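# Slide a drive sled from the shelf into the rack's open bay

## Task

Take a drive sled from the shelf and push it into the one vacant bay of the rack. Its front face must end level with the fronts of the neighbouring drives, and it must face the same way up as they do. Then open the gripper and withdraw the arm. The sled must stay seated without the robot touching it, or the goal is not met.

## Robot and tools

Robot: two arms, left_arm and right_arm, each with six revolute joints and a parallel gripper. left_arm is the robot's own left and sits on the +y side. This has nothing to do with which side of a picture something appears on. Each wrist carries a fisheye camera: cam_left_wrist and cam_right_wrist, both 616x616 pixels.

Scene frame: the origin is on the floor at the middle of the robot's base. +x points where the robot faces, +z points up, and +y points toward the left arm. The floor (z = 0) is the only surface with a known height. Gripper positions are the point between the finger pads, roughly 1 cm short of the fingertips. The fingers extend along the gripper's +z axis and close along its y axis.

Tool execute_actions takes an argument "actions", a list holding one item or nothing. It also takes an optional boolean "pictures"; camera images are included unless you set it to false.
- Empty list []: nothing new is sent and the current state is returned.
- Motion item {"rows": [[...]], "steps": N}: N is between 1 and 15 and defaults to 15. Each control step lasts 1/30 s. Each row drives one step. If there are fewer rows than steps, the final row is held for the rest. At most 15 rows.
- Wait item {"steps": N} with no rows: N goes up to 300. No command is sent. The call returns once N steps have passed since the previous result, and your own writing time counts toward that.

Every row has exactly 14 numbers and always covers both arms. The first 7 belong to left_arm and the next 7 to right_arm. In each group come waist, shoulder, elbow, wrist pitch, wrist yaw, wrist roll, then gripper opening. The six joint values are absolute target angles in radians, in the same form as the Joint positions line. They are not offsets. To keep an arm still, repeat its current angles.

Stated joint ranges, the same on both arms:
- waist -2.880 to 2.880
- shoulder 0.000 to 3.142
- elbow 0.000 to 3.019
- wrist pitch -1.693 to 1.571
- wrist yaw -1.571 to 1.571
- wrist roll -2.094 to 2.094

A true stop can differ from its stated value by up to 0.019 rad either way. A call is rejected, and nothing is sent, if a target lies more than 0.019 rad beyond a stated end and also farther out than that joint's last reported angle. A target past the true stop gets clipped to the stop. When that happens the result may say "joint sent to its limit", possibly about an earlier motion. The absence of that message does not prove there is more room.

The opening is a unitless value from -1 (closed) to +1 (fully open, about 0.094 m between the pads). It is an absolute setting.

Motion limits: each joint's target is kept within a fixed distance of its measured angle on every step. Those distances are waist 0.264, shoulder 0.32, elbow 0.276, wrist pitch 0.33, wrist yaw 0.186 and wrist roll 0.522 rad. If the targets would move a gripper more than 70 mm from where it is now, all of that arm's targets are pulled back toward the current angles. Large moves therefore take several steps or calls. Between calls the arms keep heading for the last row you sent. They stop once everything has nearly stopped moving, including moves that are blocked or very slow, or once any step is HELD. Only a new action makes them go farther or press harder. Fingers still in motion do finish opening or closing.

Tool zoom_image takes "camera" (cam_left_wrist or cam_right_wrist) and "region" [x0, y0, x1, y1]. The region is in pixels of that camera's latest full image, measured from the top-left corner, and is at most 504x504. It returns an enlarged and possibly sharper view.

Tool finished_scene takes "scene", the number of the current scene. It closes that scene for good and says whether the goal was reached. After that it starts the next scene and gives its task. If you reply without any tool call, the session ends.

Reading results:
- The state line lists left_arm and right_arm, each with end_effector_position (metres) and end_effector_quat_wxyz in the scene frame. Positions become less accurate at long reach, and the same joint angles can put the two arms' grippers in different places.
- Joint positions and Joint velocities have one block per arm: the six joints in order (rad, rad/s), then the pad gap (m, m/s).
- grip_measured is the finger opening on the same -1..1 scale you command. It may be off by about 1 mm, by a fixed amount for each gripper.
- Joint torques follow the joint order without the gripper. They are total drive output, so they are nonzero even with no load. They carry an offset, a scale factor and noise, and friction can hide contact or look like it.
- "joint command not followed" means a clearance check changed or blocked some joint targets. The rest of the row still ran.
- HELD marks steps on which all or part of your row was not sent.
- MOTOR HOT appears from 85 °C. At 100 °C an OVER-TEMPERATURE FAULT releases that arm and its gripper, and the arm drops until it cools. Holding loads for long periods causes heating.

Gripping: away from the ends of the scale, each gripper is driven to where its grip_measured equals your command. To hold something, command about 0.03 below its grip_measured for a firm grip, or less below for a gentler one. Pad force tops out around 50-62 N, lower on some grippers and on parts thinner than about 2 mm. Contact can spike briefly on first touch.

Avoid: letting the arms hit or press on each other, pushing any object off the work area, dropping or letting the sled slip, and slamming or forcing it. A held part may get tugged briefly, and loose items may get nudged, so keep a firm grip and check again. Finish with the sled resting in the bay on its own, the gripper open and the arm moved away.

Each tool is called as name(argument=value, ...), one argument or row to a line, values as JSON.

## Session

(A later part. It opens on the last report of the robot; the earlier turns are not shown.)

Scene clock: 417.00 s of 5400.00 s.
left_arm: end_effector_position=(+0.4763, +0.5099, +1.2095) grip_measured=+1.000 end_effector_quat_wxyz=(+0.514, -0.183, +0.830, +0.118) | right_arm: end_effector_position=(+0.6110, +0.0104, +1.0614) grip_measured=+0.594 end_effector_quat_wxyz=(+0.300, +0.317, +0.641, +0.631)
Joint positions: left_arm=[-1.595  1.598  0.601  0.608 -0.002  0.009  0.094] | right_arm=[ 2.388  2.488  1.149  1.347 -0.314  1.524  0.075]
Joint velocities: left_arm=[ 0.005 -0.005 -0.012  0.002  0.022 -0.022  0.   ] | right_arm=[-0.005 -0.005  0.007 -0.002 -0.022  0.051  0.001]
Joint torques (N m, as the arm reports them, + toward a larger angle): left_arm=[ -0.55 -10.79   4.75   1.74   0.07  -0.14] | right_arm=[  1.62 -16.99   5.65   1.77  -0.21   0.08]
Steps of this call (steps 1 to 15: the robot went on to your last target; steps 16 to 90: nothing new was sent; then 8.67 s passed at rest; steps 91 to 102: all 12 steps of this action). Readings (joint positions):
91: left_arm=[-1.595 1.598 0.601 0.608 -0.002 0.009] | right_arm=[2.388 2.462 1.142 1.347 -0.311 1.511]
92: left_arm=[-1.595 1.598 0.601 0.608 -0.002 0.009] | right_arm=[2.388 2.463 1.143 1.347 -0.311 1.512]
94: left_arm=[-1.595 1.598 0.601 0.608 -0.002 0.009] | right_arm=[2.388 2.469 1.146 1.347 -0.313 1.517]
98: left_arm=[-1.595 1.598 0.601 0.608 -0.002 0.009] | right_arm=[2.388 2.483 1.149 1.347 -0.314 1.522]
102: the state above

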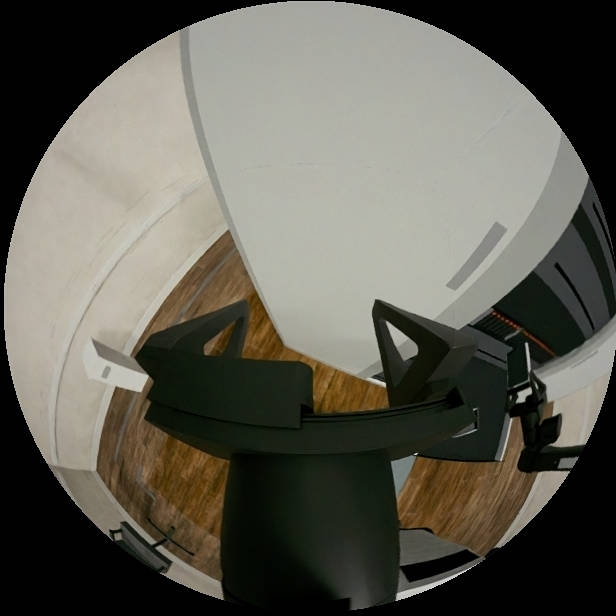

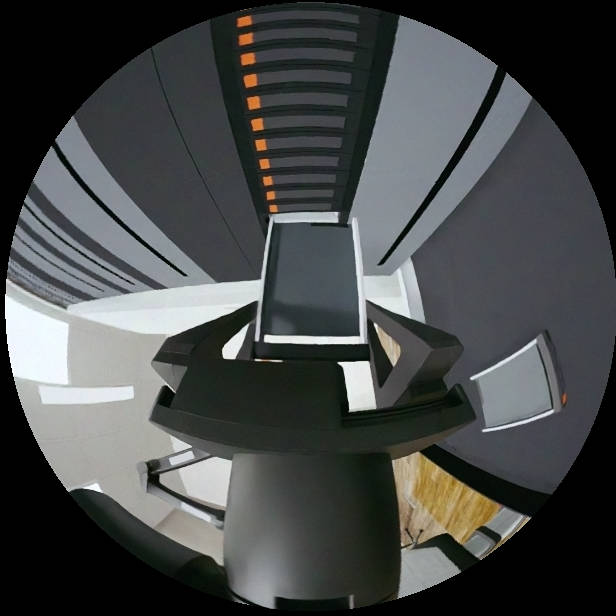

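execute_actions(
  actions=[
    {"rows":[[-1.6,1.6,0.6,0.6,0,0,1,2.384,2.48,1.185,1.347,-0.316,1.53,0.56],[-1.6,1.6,0.6,0.6,0,0,1,2.382,2.475,1.195,1.347,-0.318,1.53,0.56],[-1.6,1.6,0.6,0.6,0,0,1,2.38,2.47,1.202,1.347,-0.32,1.53,0.56]],"steps":12},
  ],
)

zoom_image(
  camera="cam_right_wrist",
  region=[250,160,380,250],
)

Scene clock: 425.60 s of 5400.00 s.
left_arm: end_effector_position=(+0.4763, +0.5099, +1.2095) grip_measured=+1.000 end_effector_quat_wxyz=(+0.514, -0.183, +0.830, +0.118) | right_arm: end_effector_position=(+0.6210, +0.0140, +1.0723) grip_measured=+0.594 end_effector_quat_wxyz=(+0.307, +0.310, +0.633, +0.640)
Joint positions: left_arm=[-1.595  1.598  0.601  0.608 -0.002  0.009  0.094] | right_arm=[ 2.388  2.483  1.175  1.347 -0.317  1.525  0.075]
Joint velocities: left_arm=[-0.005 -0.005 -0.007  0.012 -0.051 -0.007  0.   ] | right_arm=[ 0.015  0.005  0.012  0.002  0.007 -0.081 -0.   ]
Joint torques (N m, as the arm reports them, + toward a larger angle): left_arm=[ -0.59 -10.85   4.76   1.74   0.07  -0.14] | right_arm=[  0.96 -18.3    5.6    1.86  -0.22   0.  ]
Steps of this call (steps 1 to 15: the robot went on to your last target; steps 16 to 90: nothing new was sent; then 5.20 s passed at rest; steps 91 to 102: all 12 steps of this action). Readings (joint positions):
91: left_arm=[-1.595 1.598 0.601 0.608 -0.002 0.009] | right_arm=[2.388 2.488 1.149 1.347 -0.314 1.525]
92: left_arm=[-1.595 1.598 0.601 0.608 -0.002 0.009] | right_arm=[2.388 2.488 1.151 1.347 -0.314 1.525]
94: left_arm=[-1.595 1.598 0.601 0.608 -0.002 0.009] | right_arm=[2.388 2.488 1.159 1.347 -0.316 1.525]
98: left_arm=[-1.595 1.598 0.601 0.608 -0.002 0.009] | right_arm=[2.388 2.486 1.174 1.347 -0.317 1.525]
102: the state above

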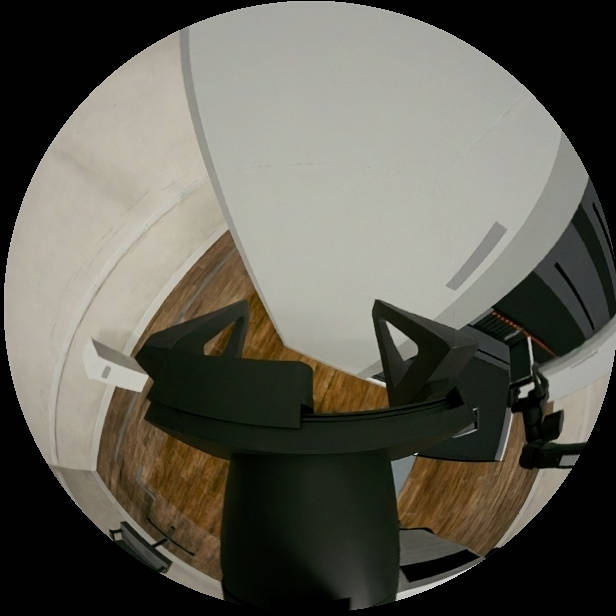

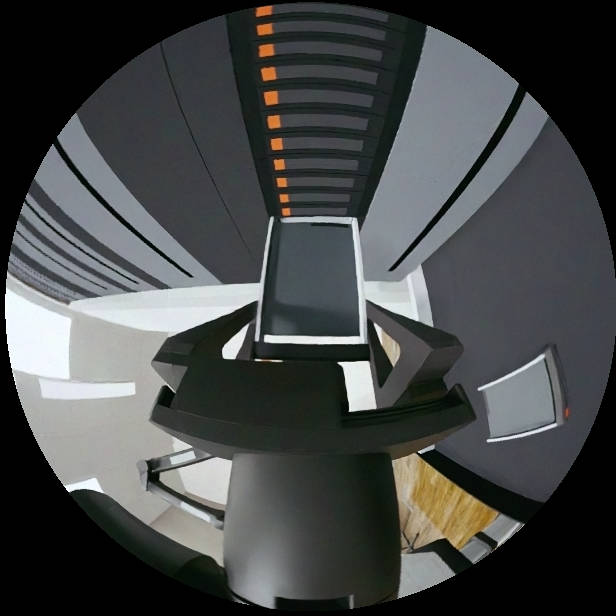

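Region (250, 160, 380, 250) of cam_right_wrist's 616x616 image, scaled by 3.877, with more detail than that image has; it fills the top 349 rows of this view, and the rest is white.

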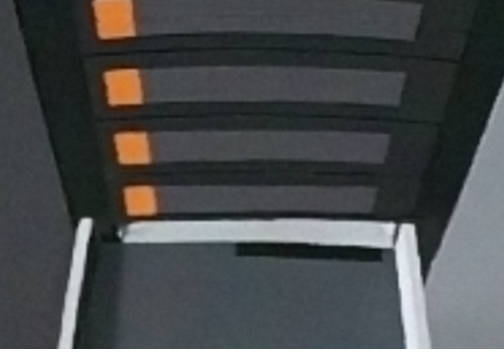

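execute_actions(
  actions=[
    {"rows":[[-1.6,1.6,0.6,0.6,0,0,1,2.378,2.483,1.205,1.335,-0.32,1.53,0.56],[-1.6,1.6,0.6,0.6,0,0,1,2.374,2.483,1.215,1.32,-0.324,1.53,0.56],[-1.6,1.6,0.6,0.6,0,0,1,2.37,2.483,1.225,1.305,-0.328,1.53,0.56],[-1.6,1.6,0.6,0.6,0,0,1,2.368,2.483,1.232,1.295,-0.33,1.53,0.56]],"steps":14},
  ],
)

zoom_image(
  camera="cam_right_wrist",
  region=[250,160,380,250],
)

Scene clock: 433.30 s of 5400.00 s.
left_arm: end_effector_position=(+0.4763, +0.5099, +1.2095) grip_measured=+1.000 end_effector_quat_wxyz=(+0.514, -0.183, +0.830, +0.118) | right_arm: end_effector_position=(+0.6331, +0.0114, +1.0693) grip_measured=+0.594 end_effector_quat_wxyz=(+0.302, +0.315, +0.638, +0.634)
Joint positions: left_arm=[-1.595  1.598  0.601  0.608 -0.002  0.009  0.094] | right_arm=[ 2.377  2.483  1.203  1.298 -0.327  1.525  0.075]
Joint velocities: left_arm=[-0.015 -0.005 -0.007 -0.017 -0.066  0.051  0.   ] | right_arm=[ 0.005  0.005  0.017  0.027  0.022  0.022 -0.001]
Joint torques (N m, as the arm reports them, + toward a larger angle): left_arm=[ -0.6  -10.77   4.75   1.73   0.06  -0.14] | right_arm=[  1.29 -16.91   6.11   1.53  -0.2    0.  ]
Steps of this call (steps 1 to 15: the robot went on to your last target; steps 16 to 90: nothing new was sent; then 4.23 s passed at rest; steps 91 to 104: all 14 steps of this action). Readings (joint positions):
91: left_arm=[-1.595 1.598 0.601 0.608 -0.002 0.009] | right_arm=[2.388 2.483 1.175 1.346 -0.317 1.525]
92: left_arm=[-1.595 1.598 0.601 0.608 -0.002 0.009] | right_arm=[2.388 2.483 1.176 1.340 -0.319 1.525]
94: left_arm=[-1.595 1.598 0.601 0.608 -0.002 0.009] | right_arm=[2.387 2.483 1.183 1.318 -0.325 1.525]
98: left_arm=[-1.595 1.598 0.601 0.608 -0.002 0.009] | right_arm=[2.381 2.483 1.200 1.300 -0.327 1.525]
104: the state above

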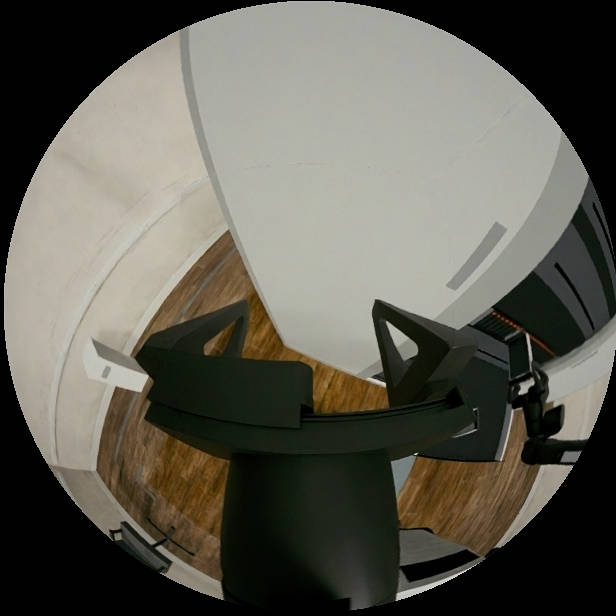

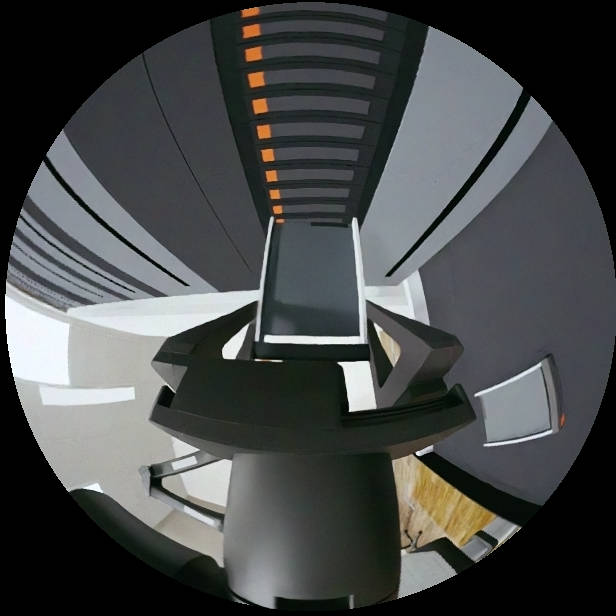

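Region (250, 160, 380, 250) of cam_right_wrist's 616x616 image, scaled by 3.877, with more detail than that image has; it fills the top 349 rows of this view, and the rest is white.

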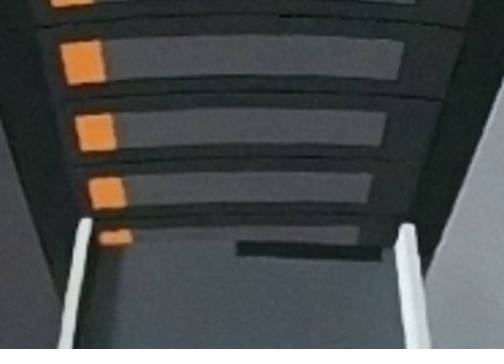

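execute_actions(
  actions=[
    {"rows":[[-1.6,1.6,0.6,0.6,0,0,1,2.39,2.483,1.21,1.3,-0.32,1.53,0.56],[-1.6,1.6,0.6,0.6,0,0,1,2.4,2.483,1.21,1.3,-0.31,1.53,0.56],[-1.6,1.6,0.6,0.6,0,0,1,2.408,2.483,1.21,1.3,-0.3,1.53,0.56],[-1.6,1.6,0.6,0.6,0,0,1,2.414,2.483,1.21,1.3,-0.293,1.53,0.56]],"steps":14},
  ],
)

zoom_image(
  camera="cam_right_wrist",
  region=[250,160,380,250],
)

Scene clock: 449.57 s of 5400.00 s.
left_arm: end_effector_position=(+0.4763, +0.5099, +1.2095) grip_measured=+1.000 end_effector_quat_wxyz=(+0.514, -0.183, +0.830, +0.118) | right_arm: end_effector_position=(+0.6259, +0.0301, +1.0704) grip_measured=+0.594 end_effector_quat_wxyz=(+0.301, +0.314, +0.639, +0.635)
Joint positions: left_arm=[-1.595  1.598  0.601  0.608 -0.002  0.009  0.094] | right_arm=[ 2.412  2.483  1.203  1.298 -0.296  1.525  0.075]
Joint velocities: left_arm=[-0.024 -0.005 -0.007  0.002 -0.007 -0.007  0.   ] | right_arm=[ 0.005  0.005 -0.017 -0.002 -0.007 -0.037 -0.001]
Joint torques (N m, as the arm reports them, + toward a larger angle): left_arm=[ -0.5  -10.79   4.76   1.74   0.06  -0.14] | right_arm=[  2.41 -17.47   4.25   1.95   0.01   0.  ]
Steps of this call (steps 1 to 15: the robot went on to your last target; steps 16 to 90: nothing new was sent; then 12.80 s passed at rest; steps 91 to 104: all 14 steps of this action). Readings (joint positions):
91: left_arm=[-1.595 1.598 0.601 0.608 -0.002 0.009] | right_arm=[2.377 2.483 1.203 1.298 -0.325 1.525]
92: left_arm=[-1.595 1.598 0.601 0.608 -0.002 0.009] | right_arm=[2.378 2.483 1.203 1.298 -0.318 1.525]
94: left_arm=[-1.595 1.598 0.601 0.608 -0.002 0.009] | right_arm=[2.383 2.483 1.203 1.298 -0.300 1.525]
98: left_arm=[-1.595 1.598 0.601 0.608 -0.002 0.009] | right_arm=[2.399 2.483 1.203 1.298 -0.296 1.525]
104: the state above

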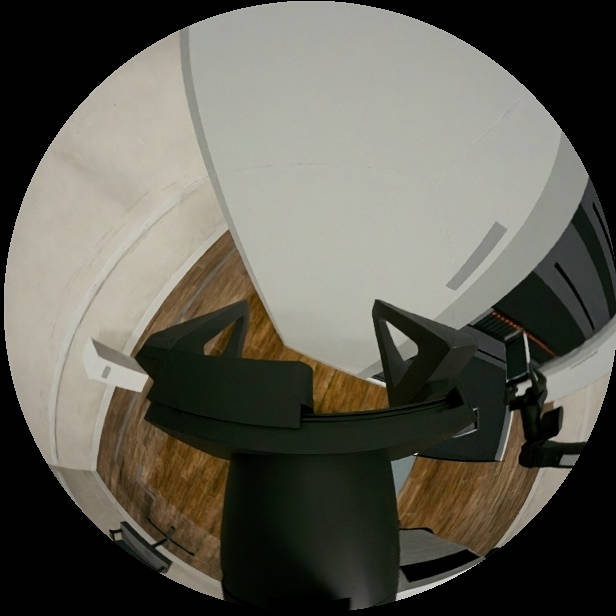

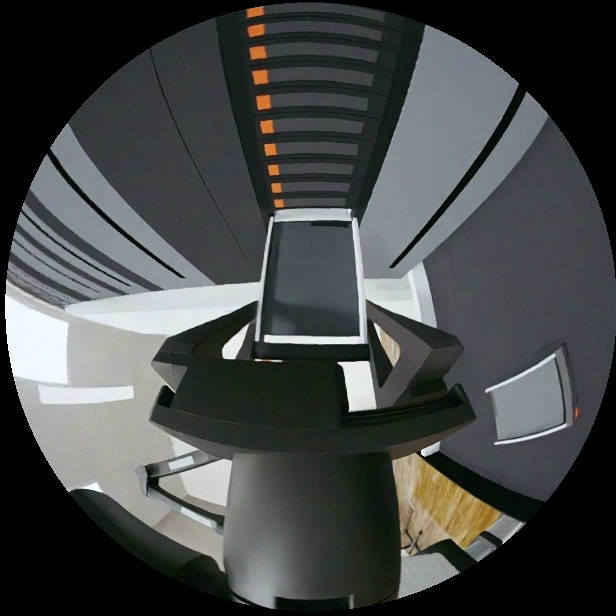

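Region (250, 160, 380, 250) of cam_right_wrist's 616x616 image, scaled by 3.877, with more detail than that image has; it fills the top 349 rows of this view, and the rest is white.

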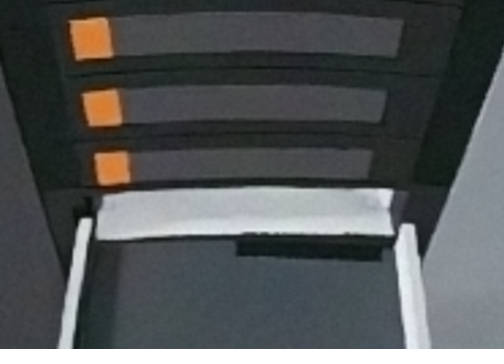

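execute_actions(
  actions=[
    {"rows":[[-1.6,1.6,0.6,0.6,0,0,1,2.4,2.484,1.235,1.285,-0.3,1.53,0.56],[-1.6,1.6,0.6,0.6,0,0,1,2.395,2.484,1.25,1.27,-0.305,1.53,0.56],[-1.6,1.6,0.6,0.6,0,0,1,2.391,2.485,1.265,1.258,-0.31,1.53,0.56],[-1.6,1.6,0.6,0.6,0,0,1,2.387,2.486,1.28,1.248,-0.314,1.53,0.56]],"steps":15},
  ],
)

zoom_image(
  camera="cam_right_wrist",
  region=[250,160,380,250],
)

Scene clock: 458.10 s of 5400.00 s.
left_arm: end_effector_position=(+0.4763, +0.5099, +1.2095) grip_measured=+1.000 end_effector_quat_wxyz=(+0.514, -0.183, +0.830, +0.118) | right_arm: end_effector_position=(+0.6398, +0.0311, +1.0710) grip_measured=+0.594 end_effector_quat_wxyz=(+0.294, +0.312, +0.643, +0.635)
Joint positions: left_arm=[-1.595  1.598  0.601  0.608 -0.002  0.009  0.094] | right_arm=[ 2.401  2.485  1.242  1.251 -0.319  1.525  0.075]
Joint velocities: left_arm=[-0.015  0.005  0.022 -0.007 -0.081  0.022  0.   ] | right_arm=[-0.005  0.005  0.012 -0.022 -0.007 -0.007  0.001]
Joint torques (N m, as the arm reports them, + toward a larger angle): left_arm=[ -0.56 -10.86   4.76   1.75   0.06  -0.14] | right_arm=[  0.2  -17.44   7.24   1.75   0.17  -0.02]
Steps of this call (steps 1 to 15: the robot went on to your last target; steps 16 to 90: nothing new was sent; then 5.03 s passed at rest; steps 91 to 105: all 15 steps of this action). Readings (joint positions):
91: left_arm=[-1.595 1.598 0.601 0.608 -0.002 0.009] | right_arm=[2.412 2.483 1.203 1.296 -0.296 1.525]
92: left_arm=[-1.595 1.598 0.601 0.608 -0.002 0.009] | right_arm=[2.411 2.483 1.205 1.290 -0.299 1.525]
94: left_arm=[-1.595 1.598 0.601 0.608 -0.002 0.009] | right_arm=[2.409 2.484 1.216 1.269 -0.309 1.525]
98: left_arm=[-1.595 1.598 0.601 0.608 -0.002 0.009] | right_arm=[2.401 2.484 1.242 1.251 -0.319 1.525]
105: the state above

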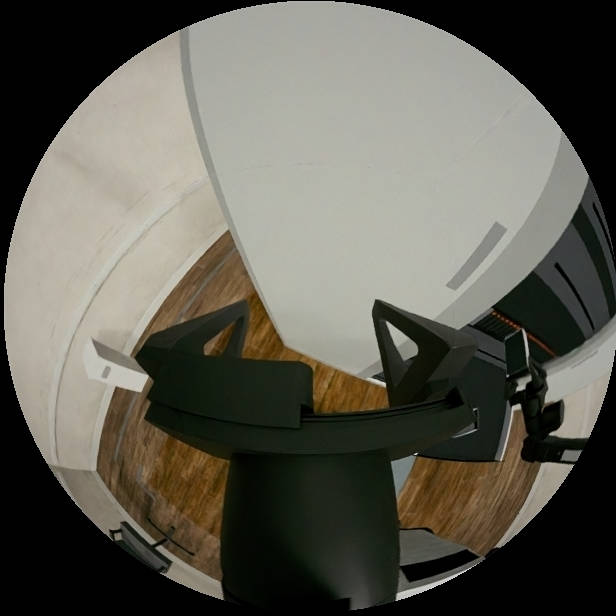

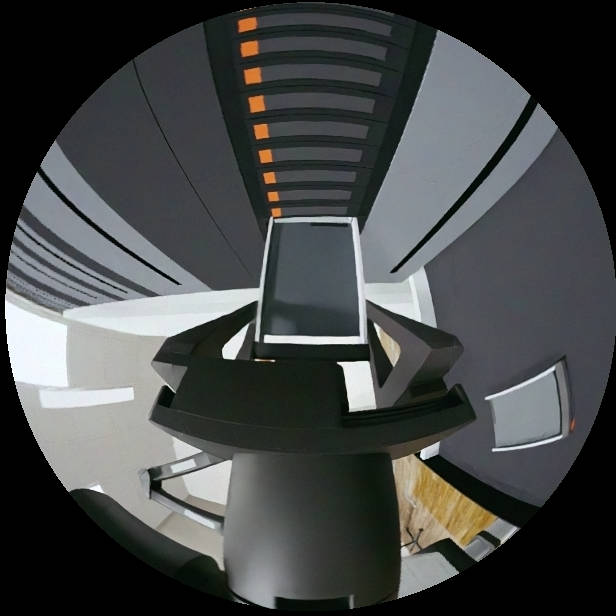

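Region (250, 160, 380, 250) of cam_right_wrist's 616x616 image, scaled by 3.877, with more detail than that image has; it fills the top 349 rows of this view, and the rest is white.

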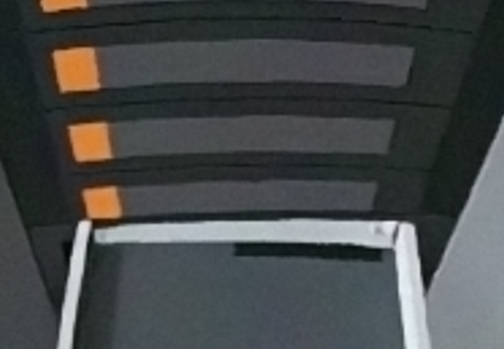

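execute_actions(
  actions=[
    {"rows":[[-1.6,1.6,0.6,0.6,0,0,1,2.395,2.485,1.23,1.255,-0.316,1.53,0.56],[-1.6,1.6,0.6,0.6,0,0,1,2.39,2.485,1.225,1.255,-0.316,1.53,0.56],[-1.6,1.6,0.6,0.6,0,0,1,2.385,2.485,1.225,1.255,-0.316,1.53,0.56],[-1.6,1.6,0.6,0.6,0,0,1,2.385,2.485,1.225,1.255,-0.316,1.53,0.56],[-1.6,1.6,0.6,0.6,0,0,1,2.385,2.485,1.225,1.255,-0.316,1.53,0.56],[-1.6,1.6,0.6,0.6,0,0,1,2.385,2.485,1.225,1.255,-0.316,1.53,0.56],[-1.6,1.6,0.6,0.6,0,0,1,2.385,2.485,1.25,1.255,-0.316,1.53,0.56],[-1.6,1.6,0.6,0.6,0,0,1,2.385,2.485,1.265,1.25,-0.316,1.53,0.56],[-1.6,1.6,0.6,0.6,0,0,1,2.385,2.485,1.275,1.245,-0.316,1.53,0.56]],"steps":15},
  ],
)

zoom_image(
  camera="cam_right_wrist",
  region=[250,160,380,250],
)

Scene clock: 467.87 s of 5400.00 s.
left_arm: end_effector_position=(+0.4763, +0.5099, +1.2095) grip_measured=+1.000 end_effector_quat_wxyz=(+0.514, -0.183, +0.830, +0.118) | right_arm: end_effector_position=(+0.6388, +0.0264, +1.0673) grip_measured=+0.594 end_effector_quat_wxyz=(+0.293, +0.316, +0.645, +0.631)
Joint positions: left_arm=[-1.595  1.598  0.601  0.608 -0.002  0.009  0.094] | right_arm=[ 2.395  2.485  1.235  1.248 -0.319  1.525  0.075]
Joint velocities: left_arm=[-0.024  0.005 -0.007 -0.012  0.051 -0.081  0.   ] | right_arm=[ 0.005 -0.005 -0.017  0.037 -0.007 -0.022  0.   ]
Joint torques (N m, as the arm reports them, + toward a larger angle): left_arm=[ -0.59 -10.78   4.76   1.74   0.07  -0.14] | right_arm=[  1.02 -17.05   7.32   1.61   0.07  -0.02]
Steps of this call (steps 1 to 15: the robot went on to your last target; steps 16 to 90: nothing new was sent; then 6.27 s passed at rest; steps 91 to 105: all 15 steps of this action). Readings (joint positions):
91: left_arm=[-1.595 1.598 0.601 0.608 -0.002 0.009] | right_arm=[2.401 2.485 1.241 1.251 -0.319 1.525]
92: left_arm=[-1.595 1.598 0.601 0.608 -0.002 0.009] | right_arm=[2.401 2.485 1.238 1.251 -0.319 1.525]
94: left_arm=[-1.595 1.598 0.601 0.608 -0.002 0.009] | right_arm=[2.400 2.485 1.234 1.251 -0.319 1.525]
98: left_arm=[-1.595 1.598 0.601 0.608 -0.002 0.009] | right_arm=[2.396 2.485 1.231 1.251 -0.319 1.525]
105: the state above

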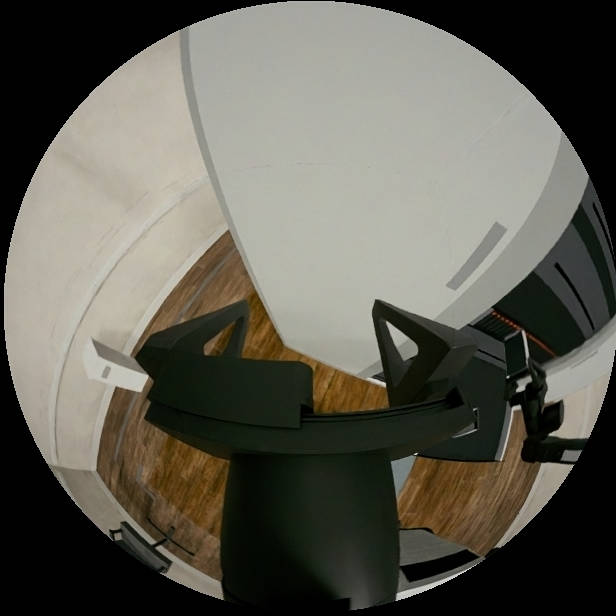

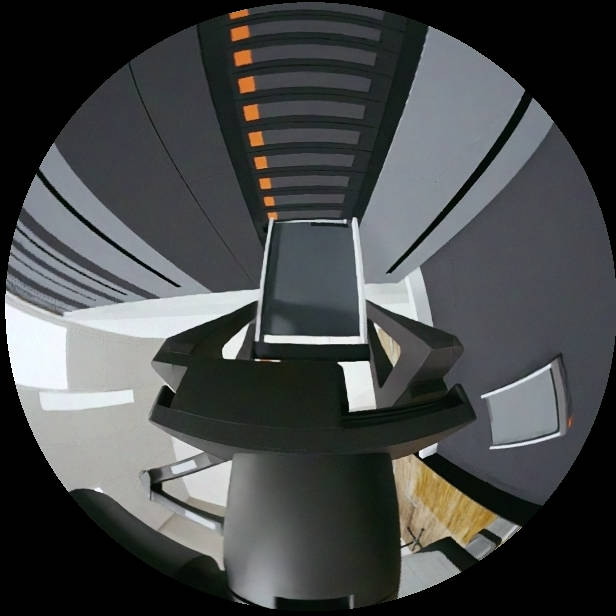

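Region (250, 160, 380, 250) of cam_right_wrist's 616x616 image, scaled by 3.877, with more detail than that image has; it fills the top 349 rows of this view, and the rest is white.

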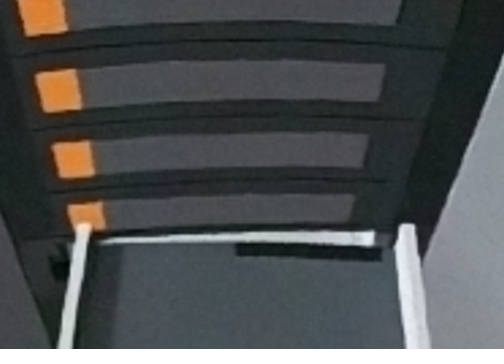

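execute_actions(
  actions=[
    {"rows":[[-1.6,1.6,0.6,0.6,0,0,1,2.39,2.485,1.225,1.26,-0.318,1.53,0.56],[-1.6,1.6,0.6,0.6,0,0,1,2.39,2.485,1.22,1.275,-0.318,1.53,0.56],[-1.6,1.6,0.6,0.6,0,0,1,2.39,2.485,1.22,1.29,-0.318,1.53,0.56],[-1.6,1.6,0.6,0.6,0,0,1,2.39,2.485,1.22,1.298,-0.318,1.53,0.56]],"steps":12},
  ],
)

zoom_image(
  camera="cam_right_wrist",
  region=[250,160,380,250],
)

Scene clock: 474.13 s of 5400.00 s.
left_arm: end_effector_position=(+0.4763, +0.5099, +1.2095) grip_measured=+1.000 end_effector_quat_wxyz=(+0.514, -0.183, +0.830, +0.118) | right_arm: end_effector_position=(+0.6362, +0.0252, +1.0712) grip_measured=+0.594 end_effector_quat_wxyz=(+0.298, +0.312, +0.640, +0.636)
Joint positions: left_arm=[-1.595  1.598  0.601  0.608 -0.002  0.009  0.094] | right_arm=[ 2.395  2.485  1.226  1.276 -0.319  1.525  0.075]
Joint velocities: left_arm=[-0.005 -0.005  0.002  0.012 -0.037  0.007  0.   ] | right_arm=[-0.015  0.005 -0.012 -0.007 -0.007 -0.007 -0.001]
Joint torques (N m, as the arm reports them, + toward a larger angle): left_arm=[ -0.5  -10.94   4.81   1.74   0.07  -0.14] | right_arm=[  1.47 -18.03   3.62   2.77  -0.04  -0.01]
Steps of this call (steps 1 to 15: the robot went on to your last target; steps 16 to 90: nothing new was sent; then 2.87 s passed at rest; steps 91 to 102: all 12 steps of this action). Readings (joint positions):
91: left_arm=[-1.595 1.598 0.601 0.608 -0.002 0.009] | right_arm=[2.395 2.485 1.234 1.248 -0.319 1.525]
92: left_arm=[-1.595 1.598 0.601 0.608 -0.002 0.009] | right_arm=[2.395 2.485 1.233 1.249 -0.319 1.525]
94: left_arm=[-1.595 1.598 0.601 0.608 -0.002 0.009] | right_arm=[2.395 2.485 1.229 1.261 -0.319 1.525]
98: left_arm=[-1.595 1.598 0.601 0.608 -0.002 0.009] | right_arm=[2.395 2.485 1.226 1.274 -0.319 1.525]
102: the state above

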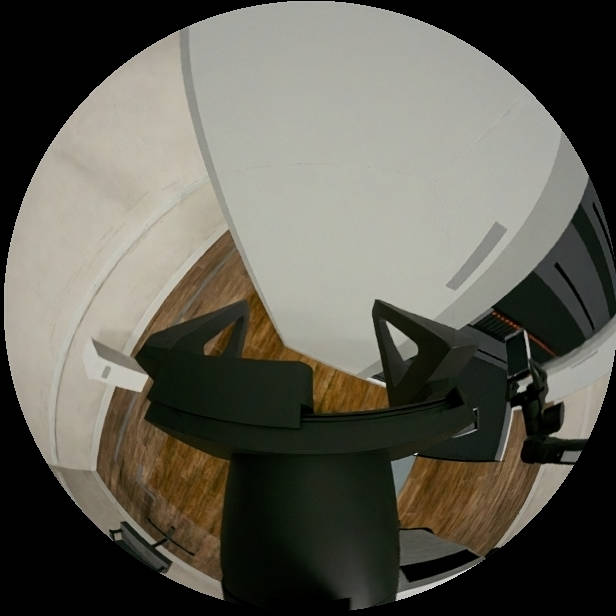

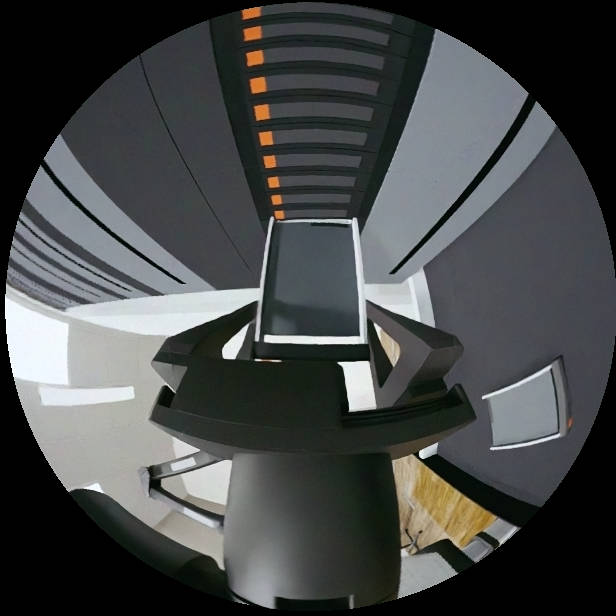

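Region (250, 160, 380, 250) of cam_right_wrist's 616x616 image, scaled by 3.877, with more detail than that image has; it fills the top 349 rows of this view, and the rest is white.

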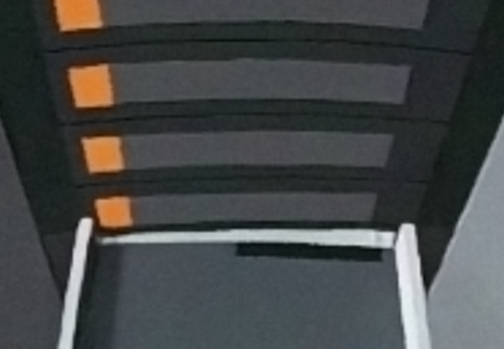

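execute_actions(
  actions=[
    {"rows":[[-1.6,1.6,0.6,0.6,0,0,1,2.395,2.485,1.245,1.275,-0.319,1.53,0.56],[-1.6,1.6,0.6,0.6,0,0,1,2.395,2.485,1.255,1.27,-0.32,1.53,0.56],[-1.6,1.6,0.6,0.6,0,0,1,2.393,2.485,1.265,1.262,-0.322,1.53,0.56],[-1.6,1.6,0.6,0.6,0,0,1,2.391,2.485,1.275,1.255,-0.325,1.53,0.56],[-1.6,1.6,0.6,0.6,0,0,1,2.389,2.485,1.285,1.248,-0.328,1.53,0.56]],"steps":15},
  ],
)

zoom_image(
  camera="cam_right_wrist",
  region=[250,160,380,250],
)

Scene clock: 483.17 s of 5400.00 s.
left_arm: end_effector_position=(+0.4763, +0.5099, +1.2095) grip_measured=+1.000 end_effector_quat_wxyz=(+0.514, -0.183, +0.830, +0.118) | right_arm: end_effector_position=(+0.6392, +0.0283, +1.0699) grip_measured=+0.594 end_effector_quat_wxyz=(+0.292, +0.311, +0.644, +0.635)
Joint positions: left_arm=[-1.595  1.598  0.601  0.608 -0.002  0.009  0.094] | right_arm=[ 2.395  2.485  1.239  1.252 -0.329  1.525  0.075]
Joint velocities: left_arm=[ 0.005 -0.015 -0.012 -0.012 -0.007  0.007  0.   ] | right_arm=[-0.015 -0.005 -0.007  0.007 -0.022 -0.022  0.   ]
Joint torques (N m, as the arm reports them, + toward a larger angle): left_arm=[ -0.55 -10.83   4.76   1.74   0.06  -0.15] | right_arm=[  1.21 -18.09   7.75   1.71  -0.01  -0.03]
Steps of this call (steps 1 to 15: the robot went on to your last target; steps 16 to 90: nothing new was sent; then 5.53 s passed at rest; steps 91 to 105: all 15 steps of this action). Readings (joint positions):
91: left_arm=[-1.595 1.598 0.601 0.608 -0.002 0.009] | right_arm=[2.395 2.485 1.226 1.276 -0.319 1.525]
92: left_arm=[-1.595 1.598 0.601 0.608 -0.002 0.009] | right_arm=[2.395 2.485 1.226 1.275 -0.319 1.525]
94: left_arm=[-1.595 1.598 0.601 0.608 -0.002 0.009] | right_arm=[2.395 2.485 1.229 1.269 -0.320 1.525]
98: left_arm=[-1.595 1.598 0.601 0.608 -0.002 0.009] | right_arm=[2.395 2.485 1.239 1.252 -0.329 1.525]
105: the state above

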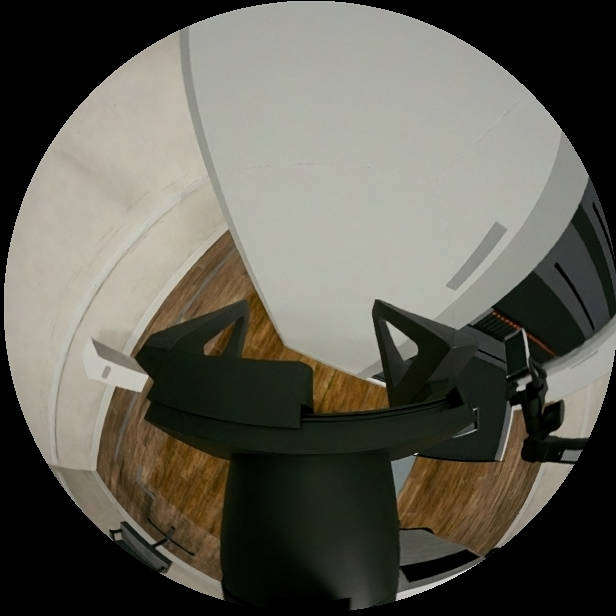

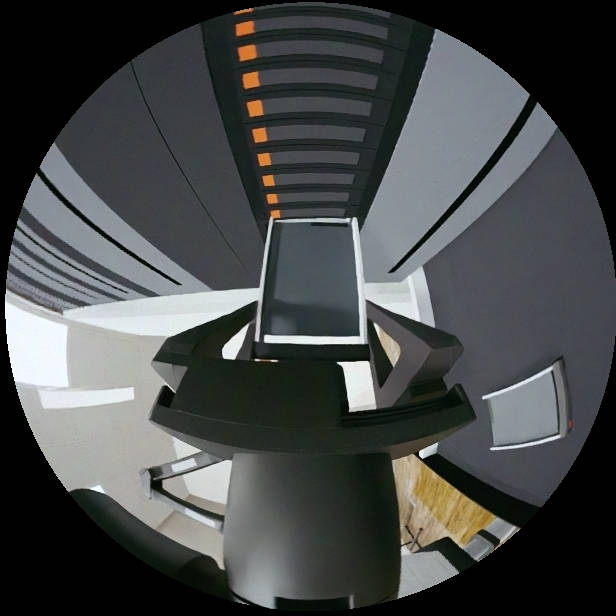

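Region (250, 160, 380, 250) of cam_right_wrist's 616x616 image, scaled by 3.877, with more detail than that image has; it fills the top 349 rows of this view, and the rest is white.

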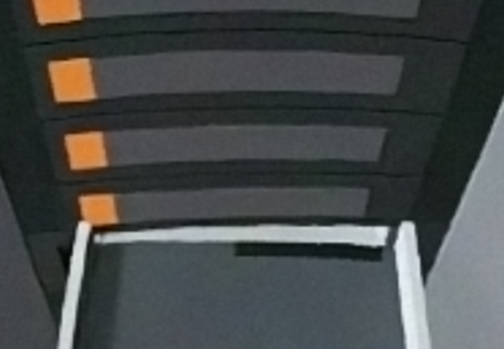

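execute_actions(
  actions=[
    {"rows":[[-1.6,1.6,0.6,0.6,0,0,1,2.39,2.485,1.22,1.27,-0.32,1.53,0.56],[-1.6,1.6,0.6,0.6,0,0,1,2.386,2.485,1.215,1.285,-0.312,1.53,0.56],[-1.6,1.6,0.6,0.6,0,0,1,2.384,2.485,1.215,1.295,-0.308,1.53,0.56]],"steps":12},
  ],
)

zoom_image(
  camera="cam_right_wrist",
  region=[250,160,380,250],
)

Scene clock: 494.80 s of 5400.00 s.
left_arm: end_effector_position=(+0.4763, +0.5099, +1.2095) grip_measured=+1.000 end_effector_quat_wxyz=(+0.514, -0.183, +0.830, +0.118) | right_arm: end_effector_position=(+0.6350, +0.0227, +1.0682) grip_measured=+0.594 end_effector_quat_wxyz=(+0.299, +0.317, +0.641, +0.632)
Joint positions: left_arm=[-1.595  1.598  0.601  0.608 -0.002  0.009  0.094] | right_arm=[ 2.394  2.485  1.22   1.273 -0.311  1.525  0.075]
Joint velocities: left_arm=[-0.015 -0.005 -0.002 -0.007  0.037  0.037  0.   ] | right_arm=[-0.015 -0.005 -0.007  0.007  0.051  0.022  0.   ]
Joint torques (N m, as the arm reports them, + toward a larger angle): left_arm=[ -0.5  -10.85   4.75   1.71   0.06  -0.14] | right_arm=[  1.2  -17.72   3.3    2.73   0.04  -0.02]
Steps of this call (steps 1 to 15: the robot went on to your last target; steps 16 to 90: nothing new was sent; then 8.23 s passed at rest; steps 91 to 102: all 12 steps of this action). Readings (joint positions):
91: left_arm=[-1.595 1.598 0.601 0.608 -0.002 0.009] | right_arm=[2.395 2.485 1.236 1.252 -0.327 1.525]
92: left_arm=[-1.595 1.598 0.601 0.608 -0.002 0.009] | right_arm=[2.395 2.485 1.233 1.255 -0.321 1.525]
94: left_arm=[-1.595 1.598 0.601 0.608 -0.002 0.009] | right_arm=[2.394 2.485 1.225 1.265 -0.312 1.525]
98: left_arm=[-1.595 1.598 0.601 0.608 -0.002 0.009] | right_arm=[2.394 2.485 1.220 1.272 -0.311 1.525]
102: the state above

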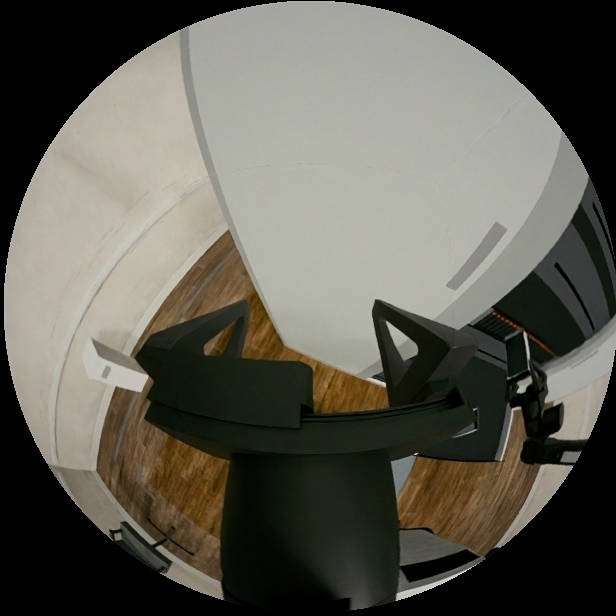

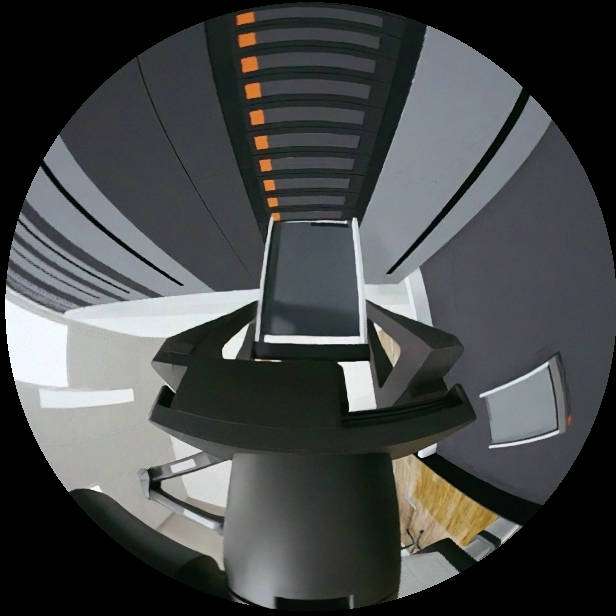

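Region (250, 160, 380, 250) of cam_right_wrist's 616x616 image, scaled by 3.877, with more detail than that image has; it fills the top 349 rows of this view, and the rest is white.

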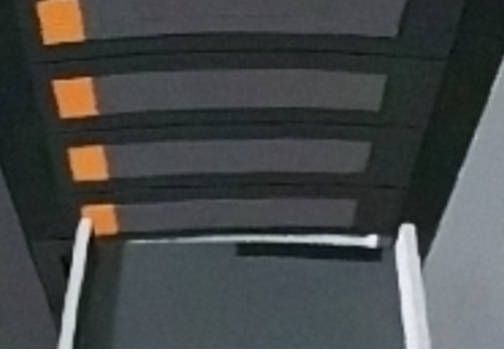

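execute_actions(
  actions=[
    {"rows":[[-1.6,1.6,0.6,0.6,0,0,1,2.394,2.485,1.22,1.3,-0.311,1.53,0.56],[-1.6,1.6,0.6,0.6,0,0,1,2.394,2.485,1.22,1.312,-0.311,1.53,0.56],[-1.6,1.6,0.6,0.6,0,0,1,2.394,2.485,1.22,1.312,-0.311,1.53,0.56],[-1.6,1.6,0.6,0.6,0,0,1,2.394,2.485,1.22,1.312,-0.311,1.53,0.56],[-1.6,1.6,0.6,0.6,0,0,1,2.394,2.485,1.22,1.312,-0.311,1.53,0.56],[-1.6,1.6,0.6,0.6,0,0,1,2.394,2.485,1.24,1.312,-0.311,1.53,0.56],[-1.6,1.6,0.6,0.6,0,0,1,2.394,2.485,1.25,1.312,-0.311,1.53,0.56],[-1.6,1.6,0.6,0.6,0,0,1,2.394,2.485,1.258,1.312,-0.311,1.53,0.56]],"steps":15},
  ],
)

zoom_image(
  camera="cam_right_wrist",
  region=[250,160,380,250],
)

Scene clock: 507.10 s of 5400.00 s.
left_arm: end_effector_position=(+0.4763, +0.5099, +1.2095) grip_measured=+1.000 end_effector_quat_wxyz=(+0.514, -0.183, +0.830, +0.118) | right_arm: end_effector_position=(+0.6366, +0.0230, +1.0734) grip_measured=+0.594 end_effector_quat_wxyz=(+0.304, +0.312, +0.636, +0.637)
Joint positions: left_arm=[-1.595  1.598  0.601  0.608 -0.002  0.009  0.094] | right_arm=[ 2.394  2.485  1.224  1.289 -0.311  1.525  0.075]
Joint velocities: left_arm=[-0.015 -0.005 -0.002  0.012 -0.051 -0.022  0.   ] | right_arm=[-0.005 -0.024  0.027 -0.002  0.007  0.007  0.001]
Joint torques (N m, as the arm reports them, + toward a larger angle): left_arm=[ -0.53 -10.81   4.76   1.75   0.06  -0.14] | right_arm=[  1.54 -17.69   6.77   2.78  -0.1   -0.01]
Steps of this call (steps 1 to 15: the robot went on to your last target; steps 16 to 90: nothing new was sent; then 8.80 s passed at rest; steps 91 to 105: all 15 steps of this action). Readings (joint positions):
91: left_arm=[-1.595 1.598 0.601 0.608 -0.002 0.009] | right_arm=[2.394 2.485 1.220 1.274 -0.311 1.525]
92: left_arm=[-1.595 1.598 0.601 0.608 -0.002 0.009] | right_arm=[2.394 2.485 1.220 1.277 -0.311 1.525]
94: left_arm=[-1.595 1.598 0.601 0.608 -0.002 0.009] | right_arm=[2.394 2.485 1.220 1.285 -0.311 1.525]
98: left_arm=[-1.595 1.598 0.601 0.608 -0.002 0.009] | right_arm=[2.394 2.485 1.220 1.289 -0.311 1.525]
105: the state above

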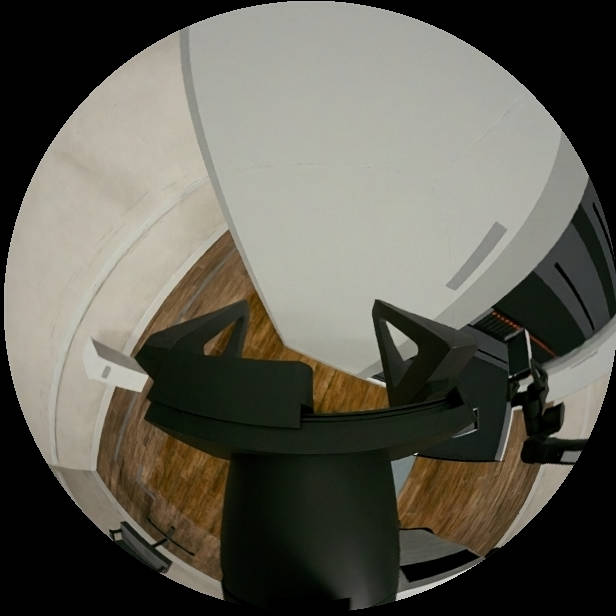

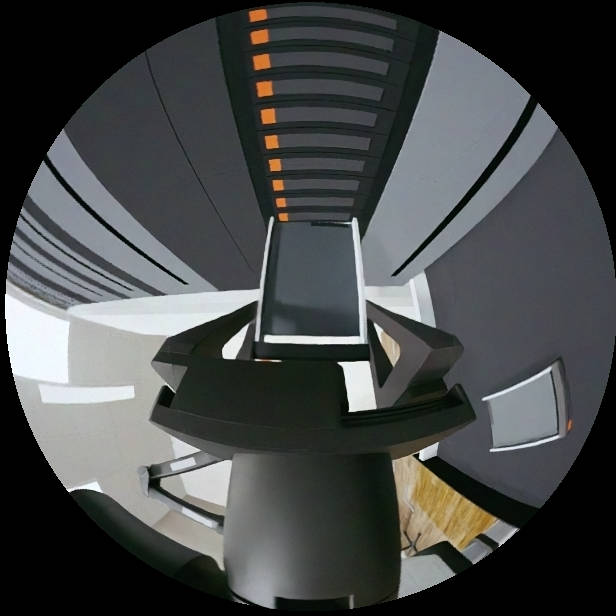

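Region (250, 160, 380, 250) of cam_right_wrist's 616x616 image, scaled by 3.877, with more detail than that image has; it fills the top 349 rows of this view, and the rest is white.

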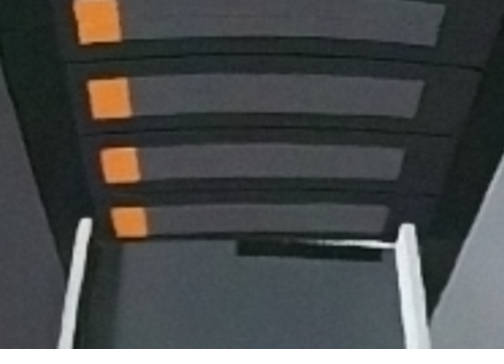

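execute_actions(
  actions=[
    {"rows":[[-1.6,1.6,0.6,0.6,0,0,1,2.394,2.485,1.225,1.29,-0.318,1.53,0.56],[-1.6,1.6,0.6,0.6,0,0,1,2.394,2.485,1.225,1.278,-0.322,1.53,0.56]],"steps":8},
  ],
)

zoom_image(
  camera="cam_right_wrist",
  region=[250,160,380,250],
)

Scene clock: 511.97 s of 5400.00 s.
left_arm: end_effector_position=(+0.4763, +0.5099, +1.2095) grip_measured=+1.000 end_effector_quat_wxyz=(+0.514, -0.183, +0.830, +0.118) | right_arm: end_effector_position=(+0.6358, +0.0242, +1.0716) grip_measured=+0.594 end_effector_quat_wxyz=(+0.300, +0.312, +0.639, +0.636)
Joint positions: left_arm=[-1.595  1.598  0.601  0.608 -0.002  0.009  0.094] | right_arm=[ 2.394  2.485  1.224  1.281 -0.319  1.525  0.075]
Joint velocities: left_arm=[ 0.005 -0.005  0.002 -0.002 -0.007 -0.007  0.   ] | right_arm=[ 0.015 -0.005 -0.022 -0.002  0.037 -0.081 -0.001]
Joint torques (N m, as the arm reports them, + toward a larger angle): left_arm=[ -0.54 -10.75   4.77   1.75   0.07  -0.13] | right_arm=[  1.98 -17.56   3.93   1.66  -0.2    0.01]
Steps of this call (steps 1 to 15: the robot went on to your last target; steps 16 to 90: nothing new was sent; then 1.60 s passed at rest; steps 91 to 98: all 8 steps of this action). Readings (joint positions):
91: left_arm=[-1.595 1.598 0.601 0.608 -0.002 0.009] | right_arm=[2.394 2.485 1.224 1.289 -0.312 1.525]
92: left_arm=[-1.595 1.598 0.601 0.608 -0.002 0.009] | right_arm=[2.394 2.485 1.224 1.288 -0.316 1.525]
94: left_arm=[-1.595 1.598 0.601 0.608 -0.002 0.009] | right_arm=[2.394 2.485 1.224 1.283 -0.319 1.525]
98: the state above

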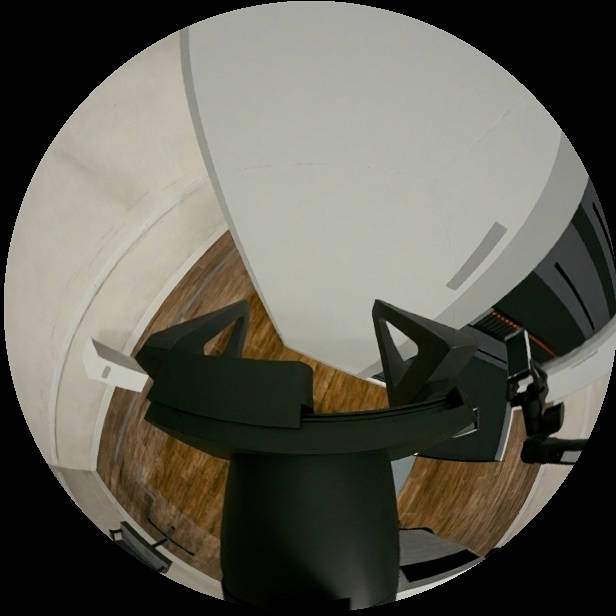

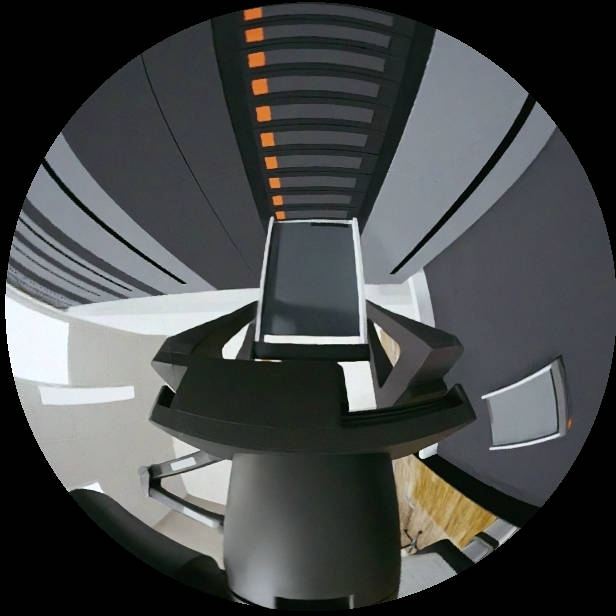

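Region (250, 160, 380, 250) of cam_right_wrist's 616x616 image, scaled by 3.877, with more detail than that image has; it fills the top 349 rows of this view, and the rest is white.

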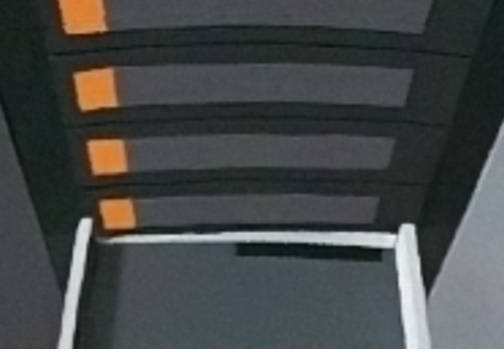

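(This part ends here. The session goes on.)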